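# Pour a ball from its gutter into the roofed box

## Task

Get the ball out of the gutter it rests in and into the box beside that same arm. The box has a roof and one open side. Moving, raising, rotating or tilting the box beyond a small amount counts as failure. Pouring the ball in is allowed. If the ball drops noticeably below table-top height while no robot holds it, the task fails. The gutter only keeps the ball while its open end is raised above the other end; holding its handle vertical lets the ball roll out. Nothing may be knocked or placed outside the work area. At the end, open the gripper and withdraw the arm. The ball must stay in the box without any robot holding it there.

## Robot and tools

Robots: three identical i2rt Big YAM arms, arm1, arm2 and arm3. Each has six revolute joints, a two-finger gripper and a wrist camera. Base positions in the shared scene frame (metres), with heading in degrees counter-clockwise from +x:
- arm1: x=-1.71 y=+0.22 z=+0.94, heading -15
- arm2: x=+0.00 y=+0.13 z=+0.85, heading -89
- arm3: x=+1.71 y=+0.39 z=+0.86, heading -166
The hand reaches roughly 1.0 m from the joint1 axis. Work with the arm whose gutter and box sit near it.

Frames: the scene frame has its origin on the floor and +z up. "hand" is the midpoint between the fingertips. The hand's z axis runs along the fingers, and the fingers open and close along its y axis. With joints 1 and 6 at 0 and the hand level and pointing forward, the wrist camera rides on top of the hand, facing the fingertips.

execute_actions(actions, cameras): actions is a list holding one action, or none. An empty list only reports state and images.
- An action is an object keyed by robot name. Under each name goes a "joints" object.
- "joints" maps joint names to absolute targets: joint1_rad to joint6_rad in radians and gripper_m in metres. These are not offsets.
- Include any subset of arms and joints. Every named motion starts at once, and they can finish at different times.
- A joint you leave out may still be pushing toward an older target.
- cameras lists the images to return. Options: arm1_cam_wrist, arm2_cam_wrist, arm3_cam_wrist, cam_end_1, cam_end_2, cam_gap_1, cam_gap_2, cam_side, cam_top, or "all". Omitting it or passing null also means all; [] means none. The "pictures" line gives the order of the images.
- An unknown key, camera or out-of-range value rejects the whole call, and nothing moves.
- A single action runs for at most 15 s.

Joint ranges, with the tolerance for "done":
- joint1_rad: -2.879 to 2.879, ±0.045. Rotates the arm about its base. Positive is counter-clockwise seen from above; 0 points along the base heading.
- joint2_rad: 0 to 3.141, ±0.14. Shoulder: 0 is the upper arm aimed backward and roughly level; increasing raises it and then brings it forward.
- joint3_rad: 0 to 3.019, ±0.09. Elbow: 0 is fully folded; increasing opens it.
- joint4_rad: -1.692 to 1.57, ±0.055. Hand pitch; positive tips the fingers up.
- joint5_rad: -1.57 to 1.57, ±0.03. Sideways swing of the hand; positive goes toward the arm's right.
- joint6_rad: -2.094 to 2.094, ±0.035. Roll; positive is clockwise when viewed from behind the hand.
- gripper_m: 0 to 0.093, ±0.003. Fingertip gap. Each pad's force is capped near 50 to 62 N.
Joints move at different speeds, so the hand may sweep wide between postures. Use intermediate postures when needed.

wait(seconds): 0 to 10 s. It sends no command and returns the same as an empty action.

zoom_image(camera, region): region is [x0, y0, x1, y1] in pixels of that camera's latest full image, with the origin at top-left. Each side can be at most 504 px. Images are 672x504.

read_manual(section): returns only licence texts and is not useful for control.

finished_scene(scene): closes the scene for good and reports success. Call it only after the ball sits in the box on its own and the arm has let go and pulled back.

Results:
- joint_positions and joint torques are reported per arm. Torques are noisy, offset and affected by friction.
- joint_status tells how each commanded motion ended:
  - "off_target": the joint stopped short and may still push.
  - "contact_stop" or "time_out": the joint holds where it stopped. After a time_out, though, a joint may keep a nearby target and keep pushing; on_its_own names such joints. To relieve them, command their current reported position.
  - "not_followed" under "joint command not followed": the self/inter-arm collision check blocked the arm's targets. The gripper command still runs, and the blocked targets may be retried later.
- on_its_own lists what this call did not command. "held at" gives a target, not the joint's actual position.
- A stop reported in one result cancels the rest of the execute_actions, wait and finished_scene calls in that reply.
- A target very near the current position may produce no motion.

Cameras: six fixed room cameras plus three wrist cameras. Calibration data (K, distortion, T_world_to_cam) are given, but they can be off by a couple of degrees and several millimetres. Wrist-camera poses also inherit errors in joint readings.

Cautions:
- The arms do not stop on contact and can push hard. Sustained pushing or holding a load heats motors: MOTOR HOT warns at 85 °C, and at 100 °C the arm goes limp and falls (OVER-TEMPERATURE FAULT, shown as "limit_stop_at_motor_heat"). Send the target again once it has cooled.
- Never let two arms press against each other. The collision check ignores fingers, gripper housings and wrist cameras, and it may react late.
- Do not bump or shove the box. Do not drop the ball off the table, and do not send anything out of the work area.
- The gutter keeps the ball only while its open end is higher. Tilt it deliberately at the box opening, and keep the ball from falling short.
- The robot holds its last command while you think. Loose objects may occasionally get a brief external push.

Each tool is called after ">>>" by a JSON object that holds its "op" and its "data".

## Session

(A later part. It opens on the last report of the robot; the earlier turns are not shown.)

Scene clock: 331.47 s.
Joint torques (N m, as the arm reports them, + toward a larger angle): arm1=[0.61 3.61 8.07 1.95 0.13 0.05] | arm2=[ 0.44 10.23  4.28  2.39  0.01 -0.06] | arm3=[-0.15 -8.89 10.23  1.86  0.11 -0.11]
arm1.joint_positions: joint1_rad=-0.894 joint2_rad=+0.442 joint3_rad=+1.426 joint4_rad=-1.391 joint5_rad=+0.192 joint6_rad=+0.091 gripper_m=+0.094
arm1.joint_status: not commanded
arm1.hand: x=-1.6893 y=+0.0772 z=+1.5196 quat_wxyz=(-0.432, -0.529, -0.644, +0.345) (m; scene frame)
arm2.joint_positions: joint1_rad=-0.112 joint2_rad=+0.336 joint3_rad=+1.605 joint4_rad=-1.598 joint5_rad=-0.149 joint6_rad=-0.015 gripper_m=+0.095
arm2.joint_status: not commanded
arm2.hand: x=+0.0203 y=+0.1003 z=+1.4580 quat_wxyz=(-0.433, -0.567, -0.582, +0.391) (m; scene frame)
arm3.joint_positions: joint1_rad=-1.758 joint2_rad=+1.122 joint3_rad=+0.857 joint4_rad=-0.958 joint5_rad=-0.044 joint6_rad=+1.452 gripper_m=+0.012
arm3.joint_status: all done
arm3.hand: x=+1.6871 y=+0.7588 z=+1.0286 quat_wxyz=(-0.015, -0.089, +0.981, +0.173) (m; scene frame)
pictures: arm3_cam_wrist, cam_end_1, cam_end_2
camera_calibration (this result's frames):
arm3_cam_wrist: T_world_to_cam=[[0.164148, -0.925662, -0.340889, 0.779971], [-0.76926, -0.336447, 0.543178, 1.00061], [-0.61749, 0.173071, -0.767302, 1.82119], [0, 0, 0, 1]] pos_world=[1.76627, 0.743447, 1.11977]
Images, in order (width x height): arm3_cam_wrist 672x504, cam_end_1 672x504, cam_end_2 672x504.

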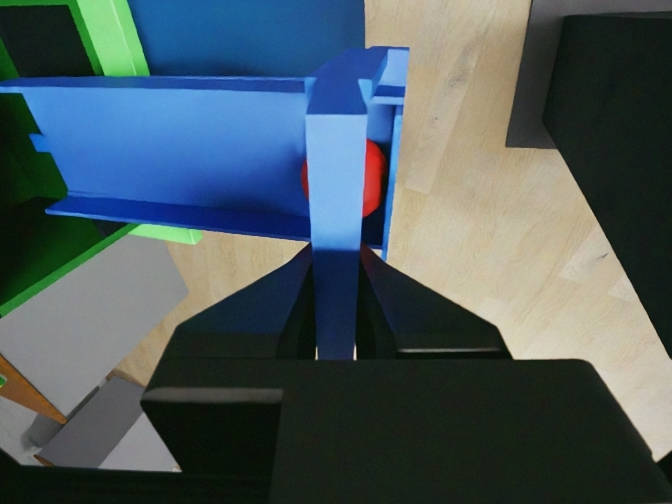

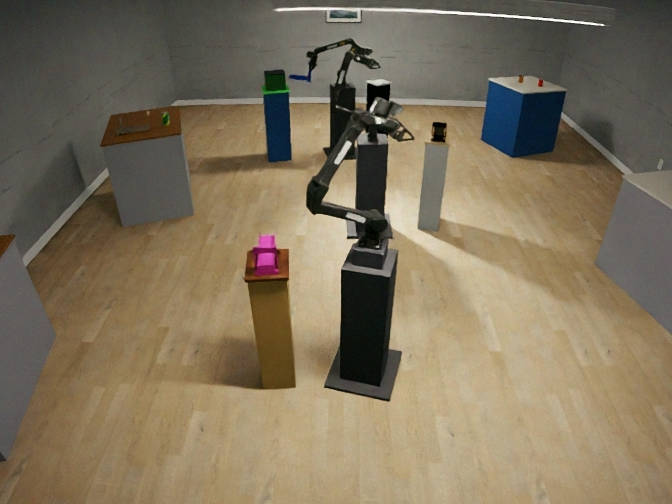

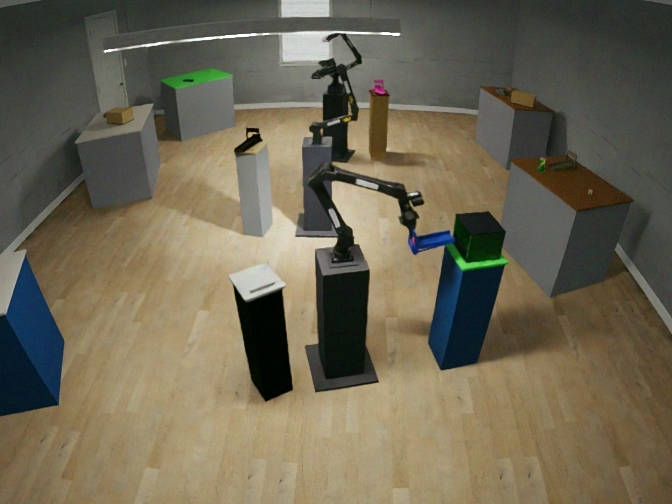

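>>> {"op": "zoom_image", "data": {"camera": "cam_end_2", "region": [380, 170, 520, 290]}}

>>> {"op": "zoom_image", "data": {"camera": "arm3_cam_wrist", "region": [0, 0, 260, 320]}}

>>> {"op": "zoom_image", "data": {"camera": "cam_end_1", "region": [250, 30, 360, 110]}}

Region (380, 170, 520, 290) of cam_end_2's 672x504 image, scaled by 3.600, with more detail than that image has; it fills the top 432 rows of this view, and the rest is white.

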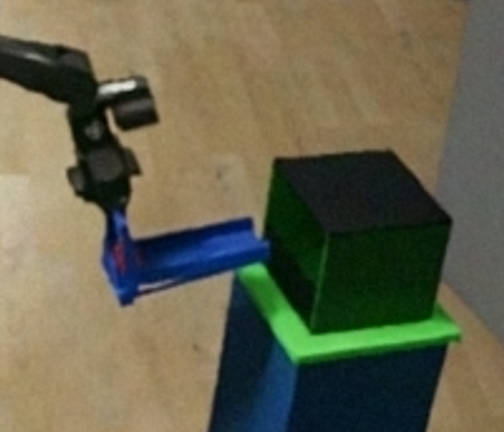

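Region (0, 0, 260, 320) of arm3_cam_wrist's 672x504 image, scaled by 1.575, with more detail than that image has; it fills the left 410 columns of this view, and the rest is white.

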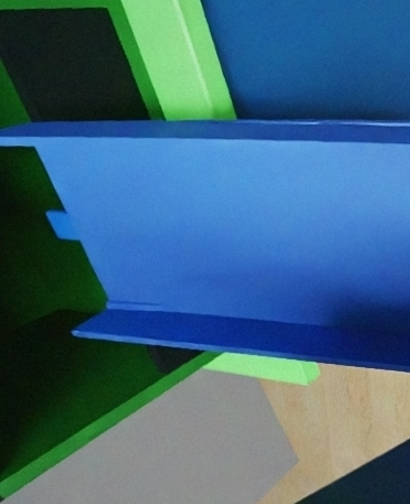

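Region (250, 30, 360, 110) of cam_end_1's 672x504 image, scaled by 4.582, with more detail than that image has; it fills the top 367 rows of this view, and the rest is white.

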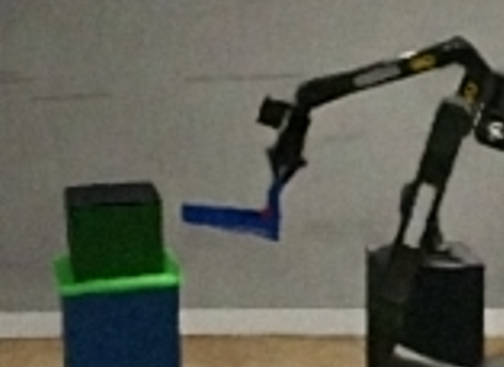

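>>> {"op": "execute_actions", "data": {"actions": [{"arm3": {"joints": {"joint1_rad": -1.735, "joint2_rad": 1.205, "joint3_rad": 1.0, "joint4_rad": -0.96, "joint5_rad": -0.04, "joint6_rad": 1.47}}}], "cameras": ["arm3_cam_wrist", "cam_end_2"]}}

Scene clock: 368.17 s.
Joint torques (N m, as the arm reports them, + toward a larger angle): arm1=[0.6  3.61 8.07 1.94 0.13 0.06] | arm2=[ 0.47 10.47  4.29  2.55  0.01 -0.06] | arm3=[  0.06 -10.08  14.31   1.18   0.24   0.18]
arm1.joint_positions: joint1_rad=-0.894 joint2_rad=+0.442 joint3_rad=+1.426 joint4_rad=-1.391 joint5_rad=+0.192 joint6_rad=+0.091 gripper_m=+0.094
arm1.joint_status: not commanded
arm1.hand: x=-1.6893 y=+0.0772 z=+1.5196 quat_wxyz=(-0.432, -0.529, -0.644, +0.345) (m; scene frame)
arm2.joint_positions: joint1_rad=-0.112 joint2_rad=+0.336 joint3_rad=+1.605 joint4_rad=-1.598 joint5_rad=-0.149 joint6_rad=-0.015 gripper_m=+0.095
arm2.joint_status: not commanded
arm2.hand: x=+0.0203 y=+0.1003 z=+1.4580 quat_wxyz=(-0.433, -0.567, -0.582, +0.391) (m; scene frame)
arm3.joint_positions: joint1_rad=-1.744 joint2_rad=+1.220 joint3_rad=+0.936 joint4_rad=-0.962 joint5_rad=-0.042 joint6_rad=+1.459 gripper_m=+0.012
arm3.joint_status: all done
arm3.hand: x=+1.6801 y=+0.7877 z=+1.0275 quat_wxyz=(-0.016, -0.093, +0.982, +0.161) (m; scene frame)
pictures: arm3_cam_wrist, cam_end_2
camera_calibration (this result's frames):
arm3_cam_wrist: T_world_to_cam=[[0.171313, -0.932459, -0.318075, 0.7774], [-0.767627, -0.328705, 0.550184, 0.989492], [-0.617577, 0.14991, -0.772092, 1.83435], [0, 0, 0, 1]] pos_world=[1.75924, 0.775157, 1.11916]
Images, in order (width x height): arm3_cam_wrist 672x504, cam_end_2 672x504.

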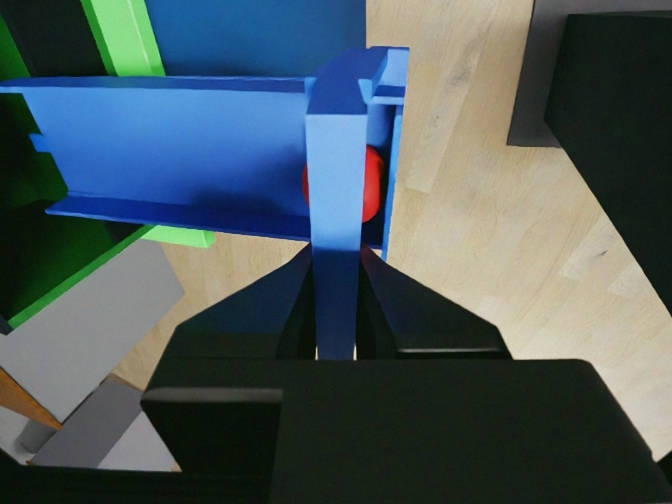

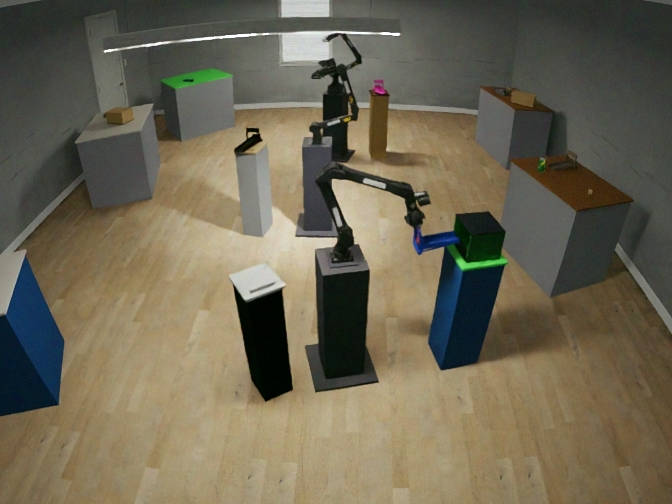

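>>> {"op": "execute_actions", "data": {"actions": [{"arm3": {"joints": {"joint1_rad": -1.722, "joint2_rad": 1.305, "joint3_rad": 1.137, "joint4_rad": -0.95, "joint5_rad": -0.036, "joint6_rad": 1.48}}}], "cameras": ["arm3_cam_wrist", "cam_end_2"]}}

Scene clock: 391.10 s.
Joint torques (N m, as the arm reports them, + toward a larger angle): arm1=[0.53 3.62 8.06 1.94 0.12 0.06] | arm2=[ 0.6  10.5   4.31  2.59  0.04 -0.03] | arm3=[  0.17 -11.63  14.21   1.54   0.27   0.19]
arm1.joint_positions: joint1_rad=-0.894 joint2_rad=+0.442 joint3_rad=+1.426 joint4_rad=-1.391 joint5_rad=+0.192 joint6_rad=+0.091 gripper_m=+0.094
arm1.joint_status: not commanded
arm1.hand: x=-1.6893 y=+0.0772 z=+1.5196 quat_wxyz=(-0.432, -0.529, -0.644, +0.345) (m; scene frame)
arm2.joint_positions: joint1_rad=-0.112 joint2_rad=+0.336 joint3_rad=+1.605 joint4_rad=-1.598 joint5_rad=-0.149 joint6_rad=-0.015 gripper_m=+0.095
arm2.joint_status: not commanded
arm2.hand: x=+0.0203 y=+0.1003 z=+1.4580 quat_wxyz=(-0.433, -0.567, -0.582, +0.391) (m; scene frame)
arm3.joint_positions: joint1_rad=-1.731 joint2_rad=+1.317 joint3_rad=+1.076 joint4_rad=-0.961 joint5_rad=-0.038 joint6_rad=+1.469 gripper_m=+0.012
arm3.joint_status: all done
arm3.hand: x=+1.6716 y=+0.8390 z=+1.0523 quat_wxyz=(-0.016, -0.094, +0.978, +0.183) (m; scene frame)
pictures: arm3_cam_wrist, cam_end_2
camera_calibration (this result's frames):
arm3_cam_wrist: T_world_to_cam=[[0.171766, -0.91666, -0.360875, 0.865564], [-0.765057, -0.354901, 0.537339, 1.01732], [-0.620632, 0.183793, -0.762257, 1.80688], [0, 0, 0, 1]] pos_world=[1.75104, 0.822384, 1.14302]
Images, in order (width x height): arm3_cam_wrist 672x504, cam_end_2 672x504.

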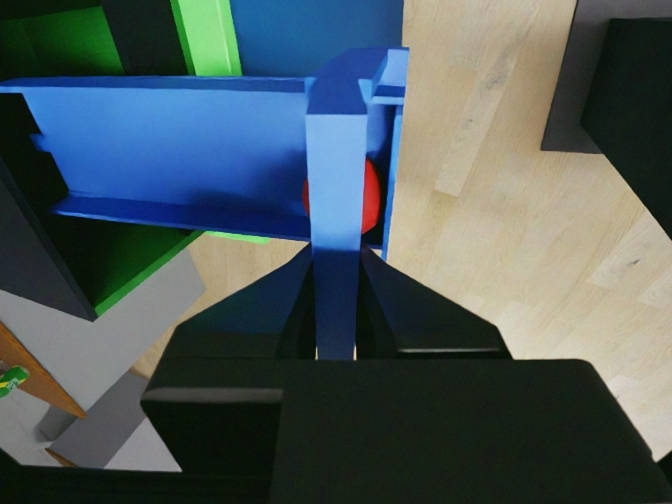

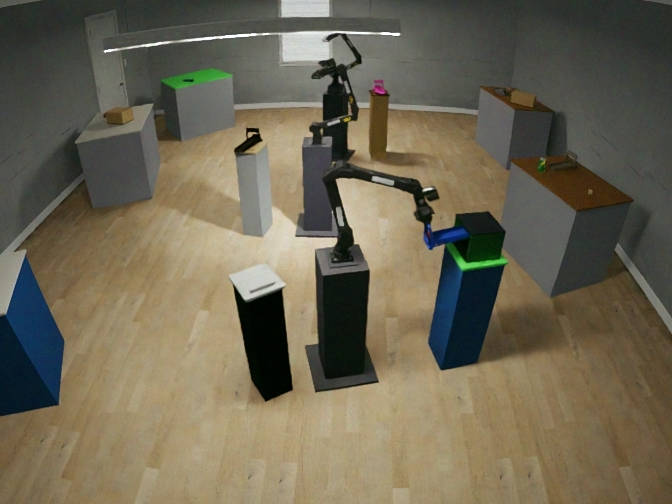

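>>> {"op": "execute_actions", "data": {"actions": [{"arm3": {"joints": {"joint1_rad": -1.715, "joint2_rad": 1.372, "joint3_rad": 1.26, "joint4_rad": -1.125, "joint5_rad": -0.026, "joint6_rad": 1.485}}}], "cameras": ["arm3_cam_wrist", "cam_end_2"]}}

Scene clock: 427.77 s.
Joint torques (N m, as the arm reports them, + toward a larger angle): arm1=[0.61 3.56 8.05 1.93 0.13 0.05] | arm2=[ 0.63 10.21  4.28  2.54  0.01 -0.05] | arm3=[  0.31 -12.58  14.58   0.96   0.31   0.2 ]
arm1.joint_positions: joint1_rad=-0.894 joint2_rad=+0.442 joint3_rad=+1.426 joint4_rad=-1.391 joint5_rad=+0.192 joint6_rad=+0.091 gripper_m=+0.094
arm1.joint_status: not commanded
arm1.hand: x=-1.6893 y=+0.0772 z=+1.5196 quat_wxyz=(-0.432, -0.529, -0.644, +0.345) (m; scene frame)
arm2.joint_positions: joint1_rad=-0.112 joint2_rad=+0.336 joint3_rad=+1.605 joint4_rad=-1.598 joint5_rad=-0.149 joint6_rad=-0.015 gripper_m=+0.095
arm2.joint_status: not commanded
arm2.hand: x=+0.0203 y=+0.1003 z=+1.4580 quat_wxyz=(-0.433, -0.567, -0.582, +0.391) (m; scene frame)
arm3.joint_positions: joint1_rad=-1.725 joint2_rad=+1.384 joint3_rad=+1.196 joint4_rad=-1.122 joint5_rad=-0.028 joint6_rad=+1.474 gripper_m=+0.012
arm3.joint_status: all done
arm3.hand: x=+1.6701 y=+0.8435 z=+1.0646 quat_wxyz=(-0.012, -0.093, +0.987, +0.130) (m; scene frame)
pictures: arm3_cam_wrist, cam_end_2
camera_calibration (this result's frames):
arm3_cam_wrist: T_world_to_cam=[[0.175267, -0.950343, -0.257157, 0.786557], [-0.77504, -0.294258, 0.559219, 0.953423], [-0.60712, 0.101294, -0.788128, 1.88905], [0, 0, 0, 1]] pos_world=[1.74797, 0.836701, 1.15791]
Images, in order (width x height): arm3_cam_wrist 672x504, cam_end_2 672x504.

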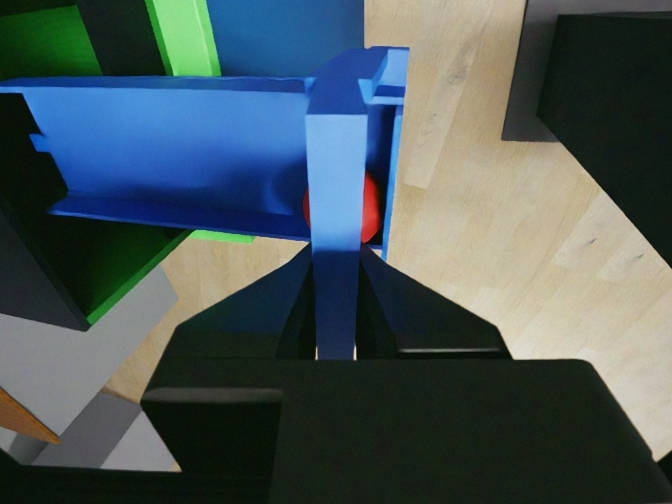

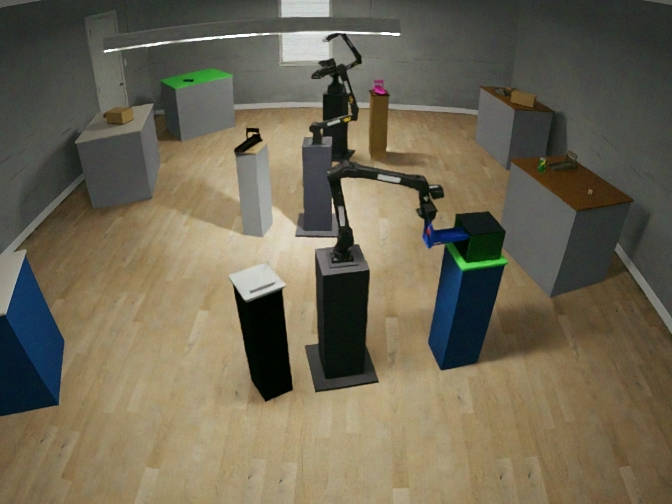

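>>> {"op": "execute_actions", "data": {"actions": [{"arm3": {"joints": {"joint1_rad": -1.708, "joint2_rad": 1.459, "joint3_rad": 1.418, "joint4_rad": -1.298, "joint5_rad": -0.015, "joint6_rad": 1.49}}}], "cameras": ["arm3_cam_wrist", "cam_end_2"]}}

Scene clock: 438.93 s.
Joint torques (N m, as the arm reports them, + toward a larger angle): arm1=[0.59 3.55 8.06 1.93 0.13 0.06] | arm2=[ 0.71 10.13  4.22  2.57  0.02 -0.05] | arm3=[ -0.02 -14.55  14.37   0.59   0.31   0.2 ]
arm1.joint_positions: joint1_rad=-0.894 joint2_rad=+0.442 joint3_rad=+1.426 joint4_rad=-1.391 joint5_rad=+0.192 joint6_rad=+0.091 gripper_m=+0.094
arm1.joint_status: not commanded
arm1.hand: x=-1.6893 y=+0.0772 z=+1.5196 quat_wxyz=(-0.432, -0.529, -0.644, +0.345) (m; scene frame)
arm2.joint_positions: joint1_rad=-0.112 joint2_rad=+0.336 joint3_rad=+1.605 joint4_rad=-1.598 joint5_rad=-0.149 joint6_rad=-0.015 gripper_m=+0.095
arm2.joint_status: not commanded
arm2.hand: x=+0.0203 y=+0.1003 z=+1.4580 quat_wxyz=(-0.433, -0.567, -0.582, +0.391) (m; scene frame)
arm3.joint_positions: joint1_rad=-1.718 joint2_rad=+1.472 joint3_rad=+1.354 joint4_rad=-1.293 joint5_rad=-0.018 joint6_rad=+1.479 gripper_m=+0.012
arm3.joint_status: all done
arm3.hand: x=+1.6673 y=+0.8571 z=+1.0847 quat_wxyz=(-0.008, -0.094, +0.992, +0.079) (m; scene frame)
pictures: arm3_cam_wrist, cam_end_2
camera_calibration (this result's frames):
arm3_cam_wrist: T_world_to_cam=[[0.179098, -0.971098, -0.157777, 0.708755], [-0.785568, -0.237701, 0.571298, 0.899993], [-0.59229, 0.0216259, -0.805435, 1.96412], [0, 0, 0, 1]] pos_world=[1.7434, 0.859724, 1.17963]
Images, in order (width x height): arm3_cam_wrist 672x504, cam_end_2 672x504.

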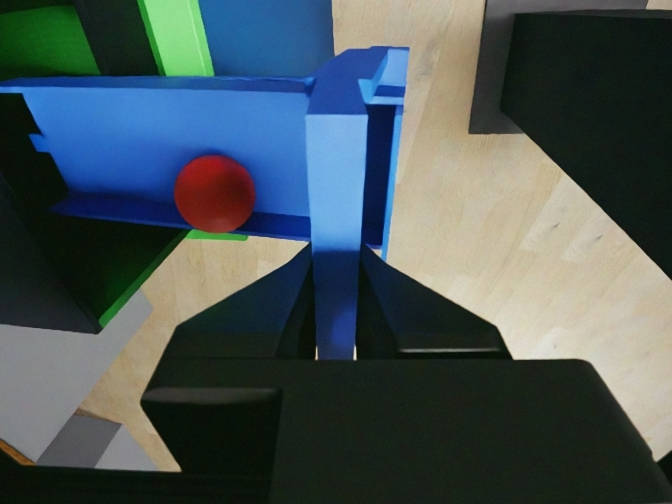

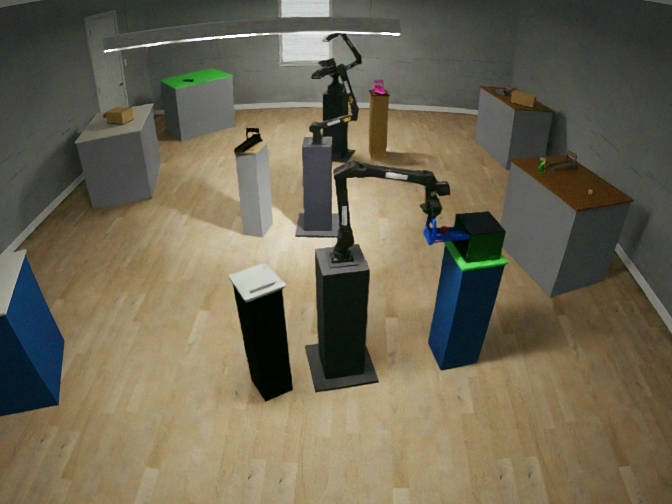

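The ball is rolling toward the open end. Let me check again.

>>> {"op": "execute_actions", "data": {"actions": [], "cameras": ["arm3_cam_wrist", "cam_end_2", "cam_side"]}}

Scene clock: 441.17 s.
Joint torques (N m, as the arm reports them, + toward a larger angle): arm1=[0.57 3.59 8.06 1.93 0.13 0.05] | arm2=[ 0.51 10.15  4.37  2.57  0.05 -0.03] | arm3=[ -0.07 -14.27  14.32   0.69   0.32   0.21]
arm1.joint_positions: joint1_rad=-0.894 joint2_rad=+0.442 joint3_rad=+1.426 joint4_rad=-1.391 joint5_rad=+0.192 joint6_rad=+0.091 gripper_m=+0.094
arm1.joint_status: not commanded
arm1.hand: x=-1.6893 y=+0.0772 z=+1.5196 quat_wxyz=(-0.432, -0.529, -0.644, +0.345) (m; scene frame)
arm2.joint_positions: joint1_rad=-0.112 joint2_rad=+0.336 joint3_rad=+1.605 joint4_rad=-1.598 joint5_rad=-0.149 joint6_rad=-0.015 gripper_m=+0.095
arm2.joint_status: not commanded
arm2.hand: x=+0.0203 y=+0.1003 z=+1.4580 quat_wxyz=(-0.433, -0.567, -0.582, +0.391) (m; scene frame)
arm3.joint_positions: joint1_rad=-1.718 joint2_rad=+1.472 joint3_rad=+1.354 joint4_rad=-1.294 joint5_rad=-0.017 joint6_rad=+1.479 gripper_m=+0.012
arm3.joint_status: all done
arm3.hand: x=+1.6674 y=+0.8570 z=+1.0847 quat_wxyz=(-0.008, -0.094, +0.992, +0.079) (m; scene frame)
pictures: arm3_cam_wrist, cam_end_2, cam_side
camera_calibration (this result's frames):
arm3_cam_wrist: T_world_to_cam=[[0.178733, -0.971292, -0.156993, 0.708487], [-0.785893, -0.236937, 0.571168, 0.900063], [-0.591968, 0.0212931, -0.80568, 1.96416], [0, 0, 0, 1]] pos_world=[1.74344, 0.859583, 1.17963]
Images, in order (width x height): arm3_cam_wrist 672x504, cam_end_2 672x504, cam_side 672x504.

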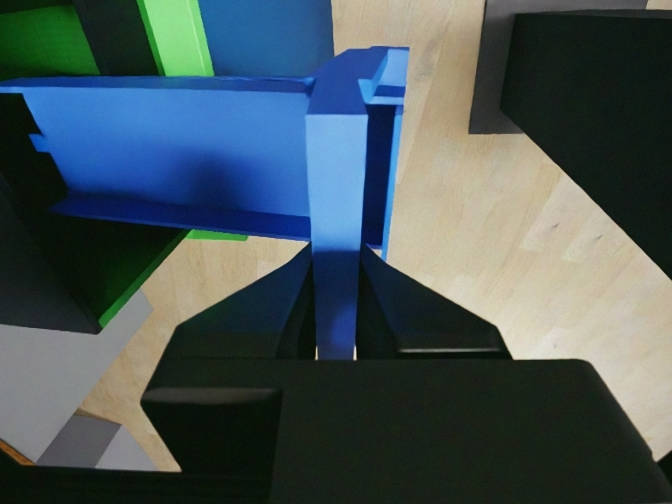

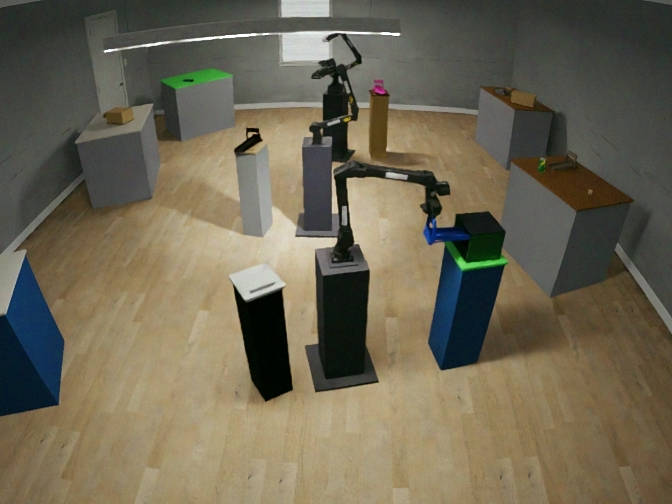

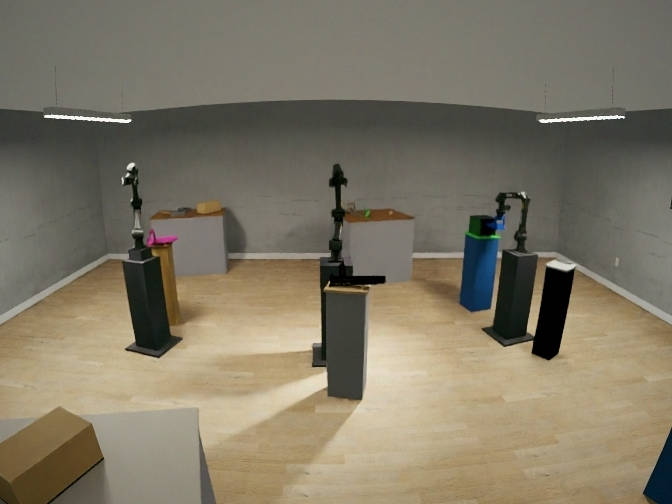

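>>> {"op": "execute_actions", "data": {"actions": [{"arm3": {"joints": {"joint1_rad": -1.727, "joint2_rad": 1.335, "joint3_rad": 1.238, "joint4_rad": -1.30}}}], "cameras": ["arm3_cam_wrist", "cam_end_2"]}}

Scene clock: 455.23 s.
Joint torques (N m, as the arm reports them, + toward a larger angle): arm1=[0.6  3.55 8.06 1.94 0.13 0.06] | arm2=[ 0.61 10.26  4.5   2.46  0.02 -0.07] | arm3=[ -1.18 -10.96   9.53   0.95   0.32   0.22]
arm1.joint_positions: joint1_rad=-0.894 joint2_rad=+0.442 joint3_rad=+1.426 joint4_rad=-1.391 joint5_rad=+0.192 joint6_rad=+0.091 gripper_m=+0.094
arm1.joint_status: not commanded
arm1.hand: x=-1.6893 y=+0.0772 z=+1.5196 quat_wxyz=(-0.432, -0.529, -0.644, +0.345) (m; scene frame)
arm2.joint_positions: joint1_rad=-0.112 joint2_rad=+0.336 joint3_rad=+1.605 joint4_rad=-1.598 joint5_rad=-0.149 joint6_rad=-0.015 gripper_m=+0.095
arm2.joint_status: not commanded
arm2.hand: x=+0.0203 y=+0.1003 z=+1.4580 quat_wxyz=(-0.433, -0.567, -0.582, +0.391) (m; scene frame)
arm3.joint_positions: joint1_rad=-1.718 joint2_rad=+1.336 joint3_rad=+1.235 joint4_rad=-1.301 joint5_rad=-0.017 joint6_rad=+1.480 gripper_m=+0.012
arm3.joint_status: all done
arm3.hand: x=+1.6720 y=+0.8079 z=+1.0921 quat_wxyz=(-0.008, -0.093, +0.992, +0.084) (m; scene frame)
pictures: arm3_cam_wrist, cam_end_2
camera_calibration (this result's frames):
arm3_cam_wrist: T_world_to_cam=[[0.178225, -0.969759, -0.166743, 0.671467], [-0.785408, -0.242282, 0.569591, 0.8931], [-0.592765, 0.0294461, -0.804837, 1.96775], [0, 0, 0, 1]] pos_world=[1.74819, 0.8096, 1.18698]
Images, in order (width x height): arm3_cam_wrist 672x504, cam_end_2 672x504.

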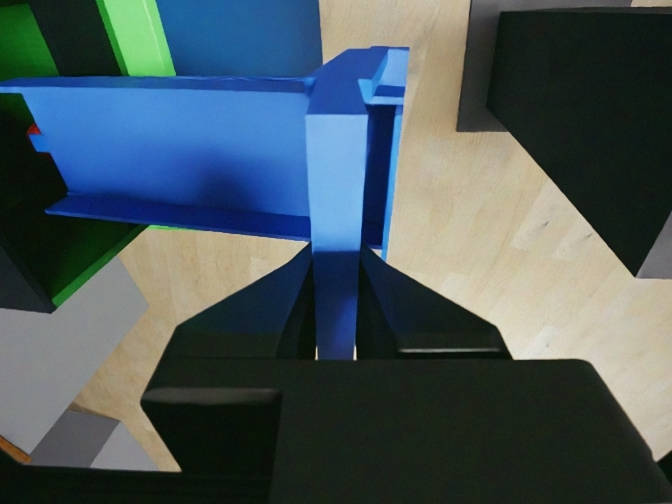

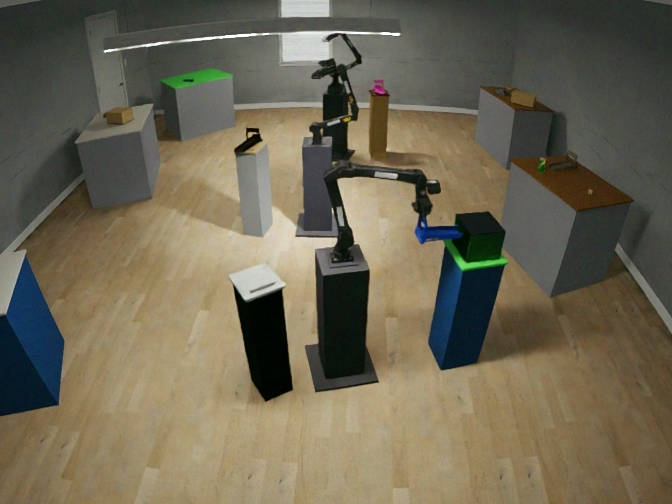

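>>> {"op": "execute_actions", "data": {"actions": [{"arm3": {"joints": {"joint2_rad": 1.12, "joint3_rad": 1.10, "joint4_rad": -1.50, "joint6_rad": 1.0}}}], "cameras": ["arm3_cam_wrist"]}}

>>> {"op": "execute_actions", "data": {"actions": [{"arm3": {"joints": {"joint1_rad": 1.53, "joint2_rad": 1.70, "joint3_rad": 1.60, "joint4_rad": -1.53, "joint5_rad": -0.238, "joint6_rad": -0.44}}}], "cameras": ["arm3_cam_wrist", "cam_end_2", "cam_side"]}}

Scene clock: 473.23 s.
Joint torques (N m, as the arm reports them, + toward a larger angle): arm1=[0.64 3.57 8.06 1.93 0.13 0.06] | arm2=[ 0.85 10.36  4.36  2.52  0.02 -0.05] | arm3=[-0.98 -6.98 10.05  0.44  0.29 -0.05]
arm1.joint_positions: joint1_rad=-0.894 joint2_rad=+0.442 joint3_rad=+1.426 joint4_rad=-1.391 joint5_rad=+0.192 joint6_rad=+0.091 gripper_m=+0.094
arm1.joint_status: not commanded
arm1.hand: x=-1.6893 y=+0.0772 z=+1.5196 quat_wxyz=(-0.432, -0.529, -0.644, +0.345) (m; scene frame)
arm2.joint_positions: joint1_rad=-0.112 joint2_rad=+0.336 joint3_rad=+1.605 joint4_rad=-1.598 joint5_rad=-0.149 joint6_rad=-0.015 gripper_m=+0.095
arm2.joint_status: not commanded
arm2.hand: x=+0.0203 y=+0.1003 z=+1.4580 quat_wxyz=(-0.433, -0.567, -0.582, +0.391) (m; scene frame)
arm3.joint_positions: joint1_rad=-1.718 joint2_rad=+1.120 joint3_rad=+1.088 joint4_rad=-1.496 joint5_rad=-0.017 joint6_rad=+1.012 gripper_m=+0.012
arm3.joint_status: all done
arm3.hand: x=+1.6826 y=+0.6976 z=+1.1014 quat_wxyz=(-0.002, -0.321, +0.947, +0.022) (m; scene frame)
pictures: arm3_cam_wrist
camera_calibration (this result's frames):
arm3_cam_wrist: T_world_to_cam=[[0.603127, -0.796547, -0.0418323, -0.409191], [-0.640833, -0.515116, 0.5692, 0.816849], [-0.474943, -0.316492, -0.821134, 2.04578], [0, 0, 0, 1]] pos_world=[1.74189, 0.742306, 1.19779]
Images, in order (width x height): arm3_cam_wrist 672x504.

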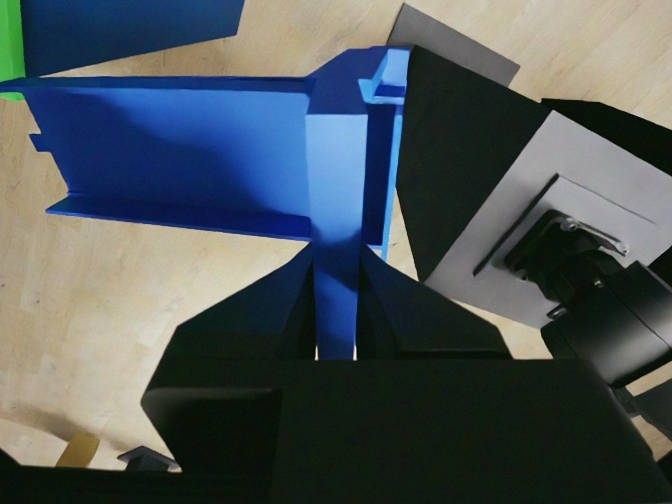

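Scene clock: 475.93 s.
Joint torques (N m, as the arm reports them, + toward a larger angle): arm1=[0.64 3.56 8.06 1.93 0.12 0.06] | arm2=[ 0.58 10.16  4.34  2.5   0.03 -0.06] | arm3=[ -1.44 -18.99  12.46  -0.03  -0.17  -0.06]
arm1.joint_positions: joint1_rad=-0.894 joint2_rad=+0.442 joint3_rad=+1.426 joint4_rad=-1.391 joint5_rad=+0.192 joint6_rad=+0.091 gripper_m=+0.094
arm1.joint_status: not commanded
arm1.hand: x=-1.6893 y=+0.0772 z=+1.5196 quat_wxyz=(-0.432, -0.529, -0.644, +0.345) (m; scene frame)
arm2.joint_positions: joint1_rad=-0.112 joint2_rad=+0.336 joint3_rad=+1.605 joint4_rad=-1.598 joint5_rad=-0.149 joint6_rad=-0.015 gripper_m=+0.095
arm2.joint_status: not commanded
arm2.hand: x=+0.0203 y=+0.1003 z=+1.4580 quat_wxyz=(-0.433, -0.567, -0.582, +0.391) (m; scene frame)
arm3.joint_positions: joint1_rad=+1.539 joint2_rad=+1.720 joint3_rad=+1.553 joint4_rad=-1.520 joint5_rad=-0.237 joint6_rad=-0.429 gripper_m=+0.012
arm3.joint_status: all done
arm3.hand: x=+1.8568 y=-0.0858 z=+1.0519 quat_wxyz=(-0.057, -0.451, -0.883, -0.119) (m; scene frame)
pictures: arm3_cam_wrist, cam_end_2, cam_side
camera_calibration (this result's frames):
arm3_cam_wrist: T_world_to_cam=[[-0.78612, -0.56067, -0.260125, 1.68901], [-0.595119, 0.57299, 0.563486, 0.567654], [-0.16688, 0.597772, -0.784104, 1.30742], [0, 0, 0, 1]] pos_world=[1.88377, -0.159823, 1.14465]
Images, in order (width x height): arm3_cam_wrist 672x504, cam_end_2 672x504, cam_side 672x504.

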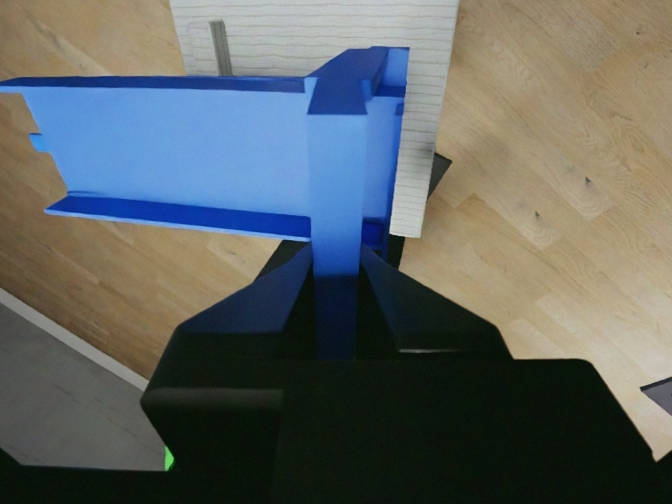

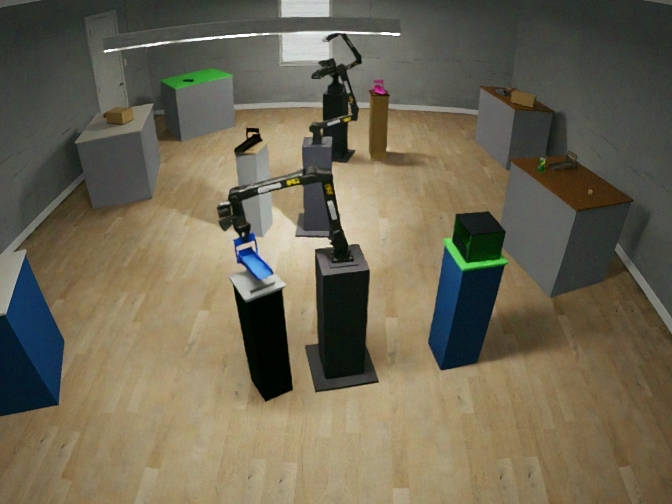

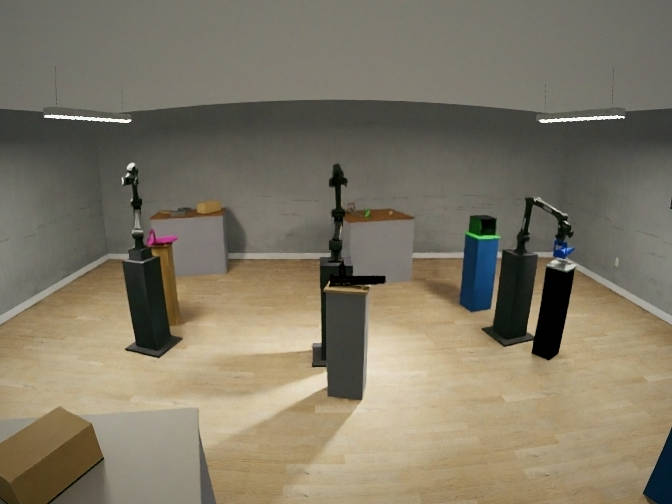

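>>> {"op": "execute_actions", "data": {"actions": [{"arm3": {"joints": {"joint1_rad": 1.548, "joint2_rad": 1.745, "joint3_rad": 1.404, "joint4_rad": -1.31, "joint5_rad": -0.24, "joint6_rad": -0.395}}}], "cameras": ["arm3_cam_wrist", "cam_end_2"]}}

Scene clock: 481.40 s.
Joint torques (N m, as the arm reports them, + toward a larger angle): arm1=[0.53 3.61 8.06 1.94 0.13 0.05] | arm2=[ 0.56 10.61  4.44  2.62  0.04 -0.08] | arm3=[ -0.06 -17.86   9.     0.51  -0.21   0.2 ]
arm1.joint_positions: joint1_rad=-0.894 joint2_rad=+0.442 joint3_rad=+1.426 joint4_rad=-1.391 joint5_rad=+0.192 joint6_rad=+0.091 gripper_m=+0.094
arm1.joint_status: not commanded
arm1.hand: x=-1.6893 y=+0.0772 z=+1.5196 quat_wxyz=(-0.432, -0.529, -0.644, +0.345) (m; scene frame)
arm2.joint_positions: joint1_rad=-0.112 joint2_rad=+0.336 joint3_rad=+1.605 joint4_rad=-1.598 joint5_rad=-0.149 joint6_rad=-0.015 gripper_m=+0.095
arm2.joint_status: not commanded
arm2.hand: x=+0.0203 y=+0.1003 z=+1.4580 quat_wxyz=(-0.433, -0.567, -0.582, +0.391) (m; scene frame)
arm3.joint_positions: joint1_rad=+1.539 joint2_rad=+1.754 joint3_rad=+1.395 joint4_rad=-1.317 joint5_rad=-0.238 joint6_rad=-0.406 gripper_m=+0.012
arm3.joint_status: all done
arm3.hand: x=+1.8564 y=-0.0820 z=+0.9762 quat_wxyz=(-0.060, -0.461, -0.878, -0.116) (m; scene frame)
pictures: arm3_cam_wrist, cam_end_2
camera_calibration (this result's frames):
arm3_cam_wrist: T_world_to_cam=[[-0.798596, -0.544074, -0.257348, 1.69296], [-0.582037, 0.589273, 0.560348, 0.587966], [-0.153223, 0.597278, -0.787262, 1.22341], [0, 0, 0, 1]] pos_world=[1.88166, -0.156091, 1.06935]
Images, in order (width x height): arm3_cam_wrist 672x504, cam_end_2 672x504.

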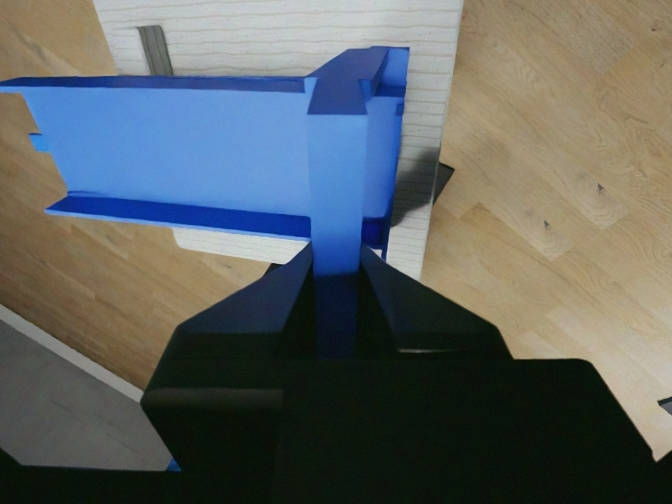

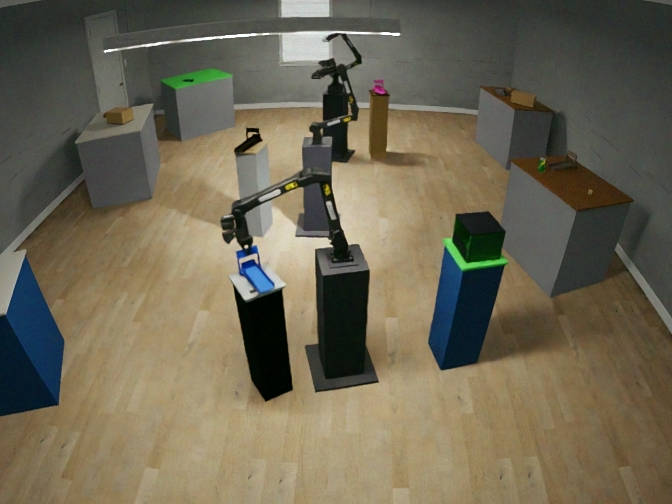

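The gutter is down at its rest pose. Release and retreat.

>>> {"op": "execute_actions", "data": {"actions": [{"arm3": {"joints": {"gripper_m": 0.07}}}], "cameras": []}}

>>> {"op": "execute_actions", "data": {"actions": [{"arm3": {"joints": {"joint1_rad": 1.51, "joint2_rad": 1.69, "joint3_rad": 1.60, "joint4_rad": -1.56, "joint5_rad": -0.236, "joint6_rad": -0.44}}}], "cameras": ["arm3_cam_wrist", "cam_end_2", "cam_side", "cam_top"]}}

Scene clock: 490.87 s.
Joint torques (N m, as the arm reports them, + toward a larger angle): arm1=[0.61 3.61 8.05 1.93 0.13 0.06] | arm2=[ 0.91 10.33  4.36  2.47  0.03 -0.06] | arm3=[  0.17 -17.59   8.96   0.58  -0.18   0.18]
arm1.joint_positions: joint1_rad=-0.894 joint2_rad=+0.442 joint3_rad=+1.426 joint4_rad=-1.391 joint5_rad=+0.192 joint6_rad=+0.091 gripper_m=+0.094
arm1.joint_status: not commanded
arm1.hand: x=-1.6893 y=+0.0772 z=+1.5196 quat_wxyz=(-0.432, -0.529, -0.644, +0.345) (m; scene frame)
arm2.joint_positions: joint1_rad=-0.112 joint2_rad=+0.336 joint3_rad=+1.605 joint4_rad=-1.598 joint5_rad=-0.149 joint6_rad=-0.015 gripper_m=+0.095
arm2.joint_status: not commanded
arm2.hand: x=+0.0203 y=+0.1003 z=+1.4580 quat_wxyz=(-0.433, -0.567, -0.582, +0.391) (m; scene frame)
arm3.joint_positions: joint1_rad=+1.539 joint2_rad=+1.754 joint3_rad=+1.395 joint4_rad=-1.317 joint5_rad=-0.239 joint6_rad=-0.406 gripper_m=+0.070
arm3.joint_status: all done
arm3.hand: x=+1.8565 y=-0.0820 z=+0.9764 quat_wxyz=(-0.060, -0.461, -0.878, -0.116) (m; scene frame)
pictures: none
No camera images: the call's "cameras" was empty. Leave "cameras" out to get every camera's image.

Scene clock: 491.87 s.
Joint torques (N m, as the arm reports them, + toward a larger angle): arm1=[0.58 3.55 8.07 1.96 0.13 0.06] | arm2=[ 0.82 10.27  4.34  2.43  0.06 -0.03] | arm3=[ -0.85 -15.26  11.65   0.08  -0.01  -0.08]
arm1.joint_positions: joint1_rad=-0.894 joint2_rad=+0.442 joint3_rad=+1.426 joint4_rad=-1.391 joint5_rad=+0.192 joint6_rad=+0.091 gripper_m=+0.094
arm1.joint_status: not commanded
arm1.hand: x=-1.6893 y=+0.0772 z=+1.5196 quat_wxyz=(-0.432, -0.529, -0.644, +0.345) (m; scene frame)
arm2.joint_positions: joint1_rad=-0.112 joint2_rad=+0.336 joint3_rad=+1.605 joint4_rad=-1.598 joint5_rad=-0.149 joint6_rad=-0.015 gripper_m=+0.095
arm2.joint_status: not commanded
arm2.hand: x=+0.0203 y=+0.1003 z=+1.4580 quat_wxyz=(-0.433, -0.567, -0.582, +0.391) (m; scene frame)
arm3.joint_positions: joint1_rad=+1.516 joint2_rad=+1.680 joint3_rad=+1.564 joint4_rad=-1.551 joint5_rad=-0.238 joint6_rad=-0.428 gripper_m=+0.070
arm3.joint_status: all done
arm3.hand: x=+1.8444 y=-0.0820 z=+1.0754 quat_wxyz=(-0.065, -0.461, -0.878, -0.111) (m; scene frame)
pictures: arm3_cam_wrist, cam_end_2, cam_side, cam_top
camera_calibration (this result's frames):
arm3_cam_wrist: T_world_to_cam=[[-0.798554, -0.545838, -0.253719, 1.70479], [-0.583475, 0.598392, 0.549076, 0.540965], [-0.147883, 0.586505, -0.796331, 1.29868], [0, 0, 0, 1]] pos_world=[1.86906, -0.154856, 1.16969]
Images, in order (width x height): arm3_cam_wrist 672x504, cam_end_2 672x504, cam_side 672x504, cam_top 672x504.

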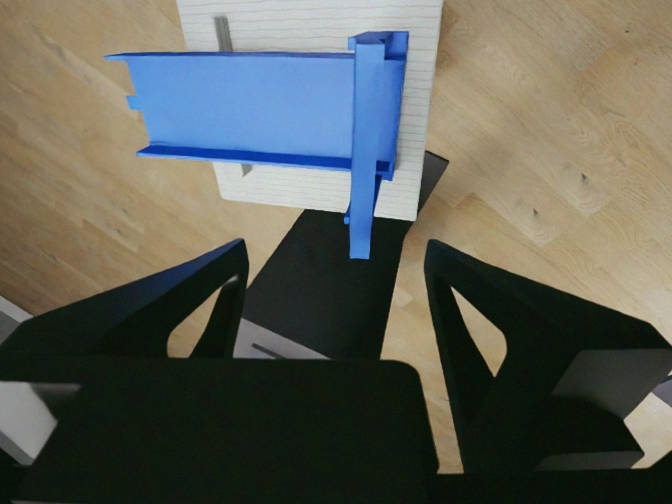

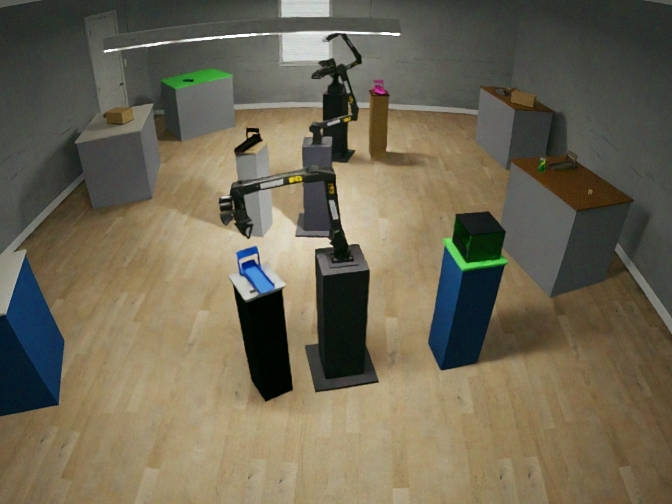

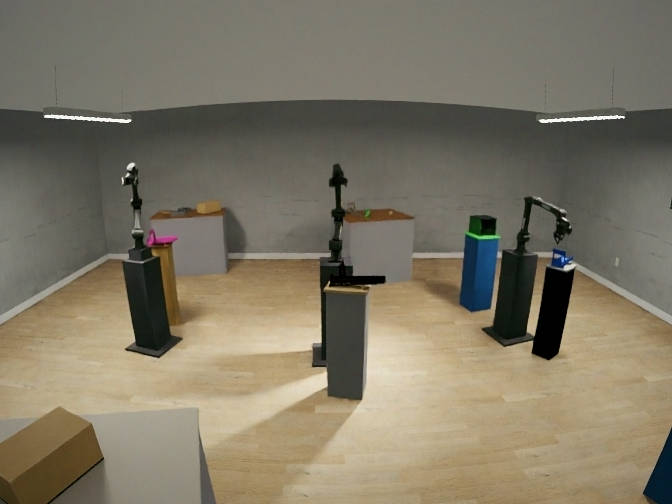

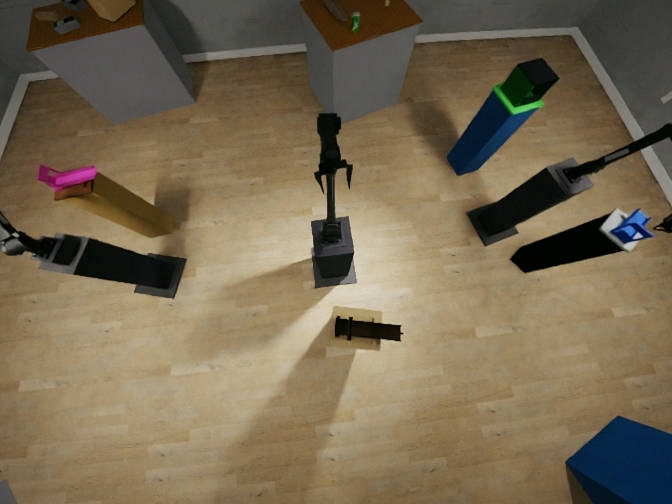

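>>> {"op": "zoom_image", "data": {"camera": "cam_top", "region": [480, 45, 570, 125]}}

>>> {"op": "zoom_image", "data": {"camera": "cam_end_2", "region": [410, 190, 550, 300]}}

Region (480, 45, 570, 125) of cam_top's 672x504 image, scaled by 5.600, with more detail than that image has.

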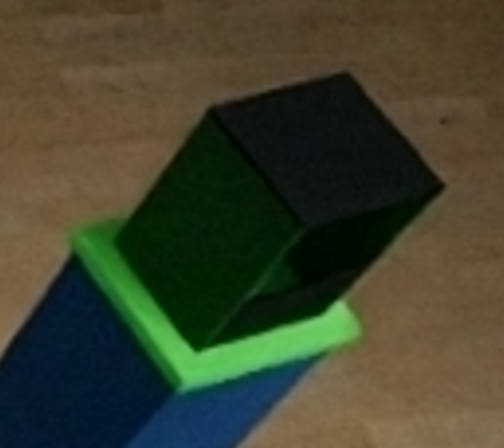

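Region (410, 190, 550, 300) of cam_end_2's 672x504 image, scaled by 3.600, with more detail than that image has; it fills the top 396 rows of this view, and the rest is white.

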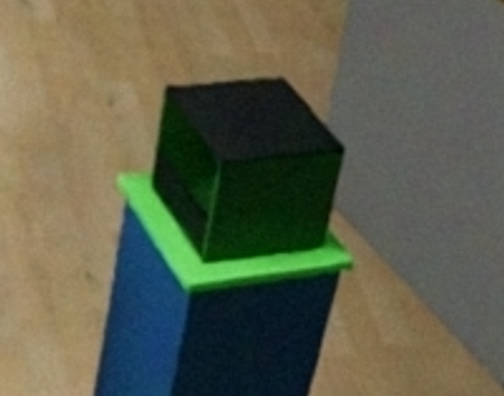

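The box hasn't moved, and the wrist camera showed the ball inside it after the pour. No camera shows a ball on the floor. The gutter is back on its table and the arm is clear.

>>> {"op": "finished_scene", "data": {"scene": 2}}

The scene is finished: the task was done.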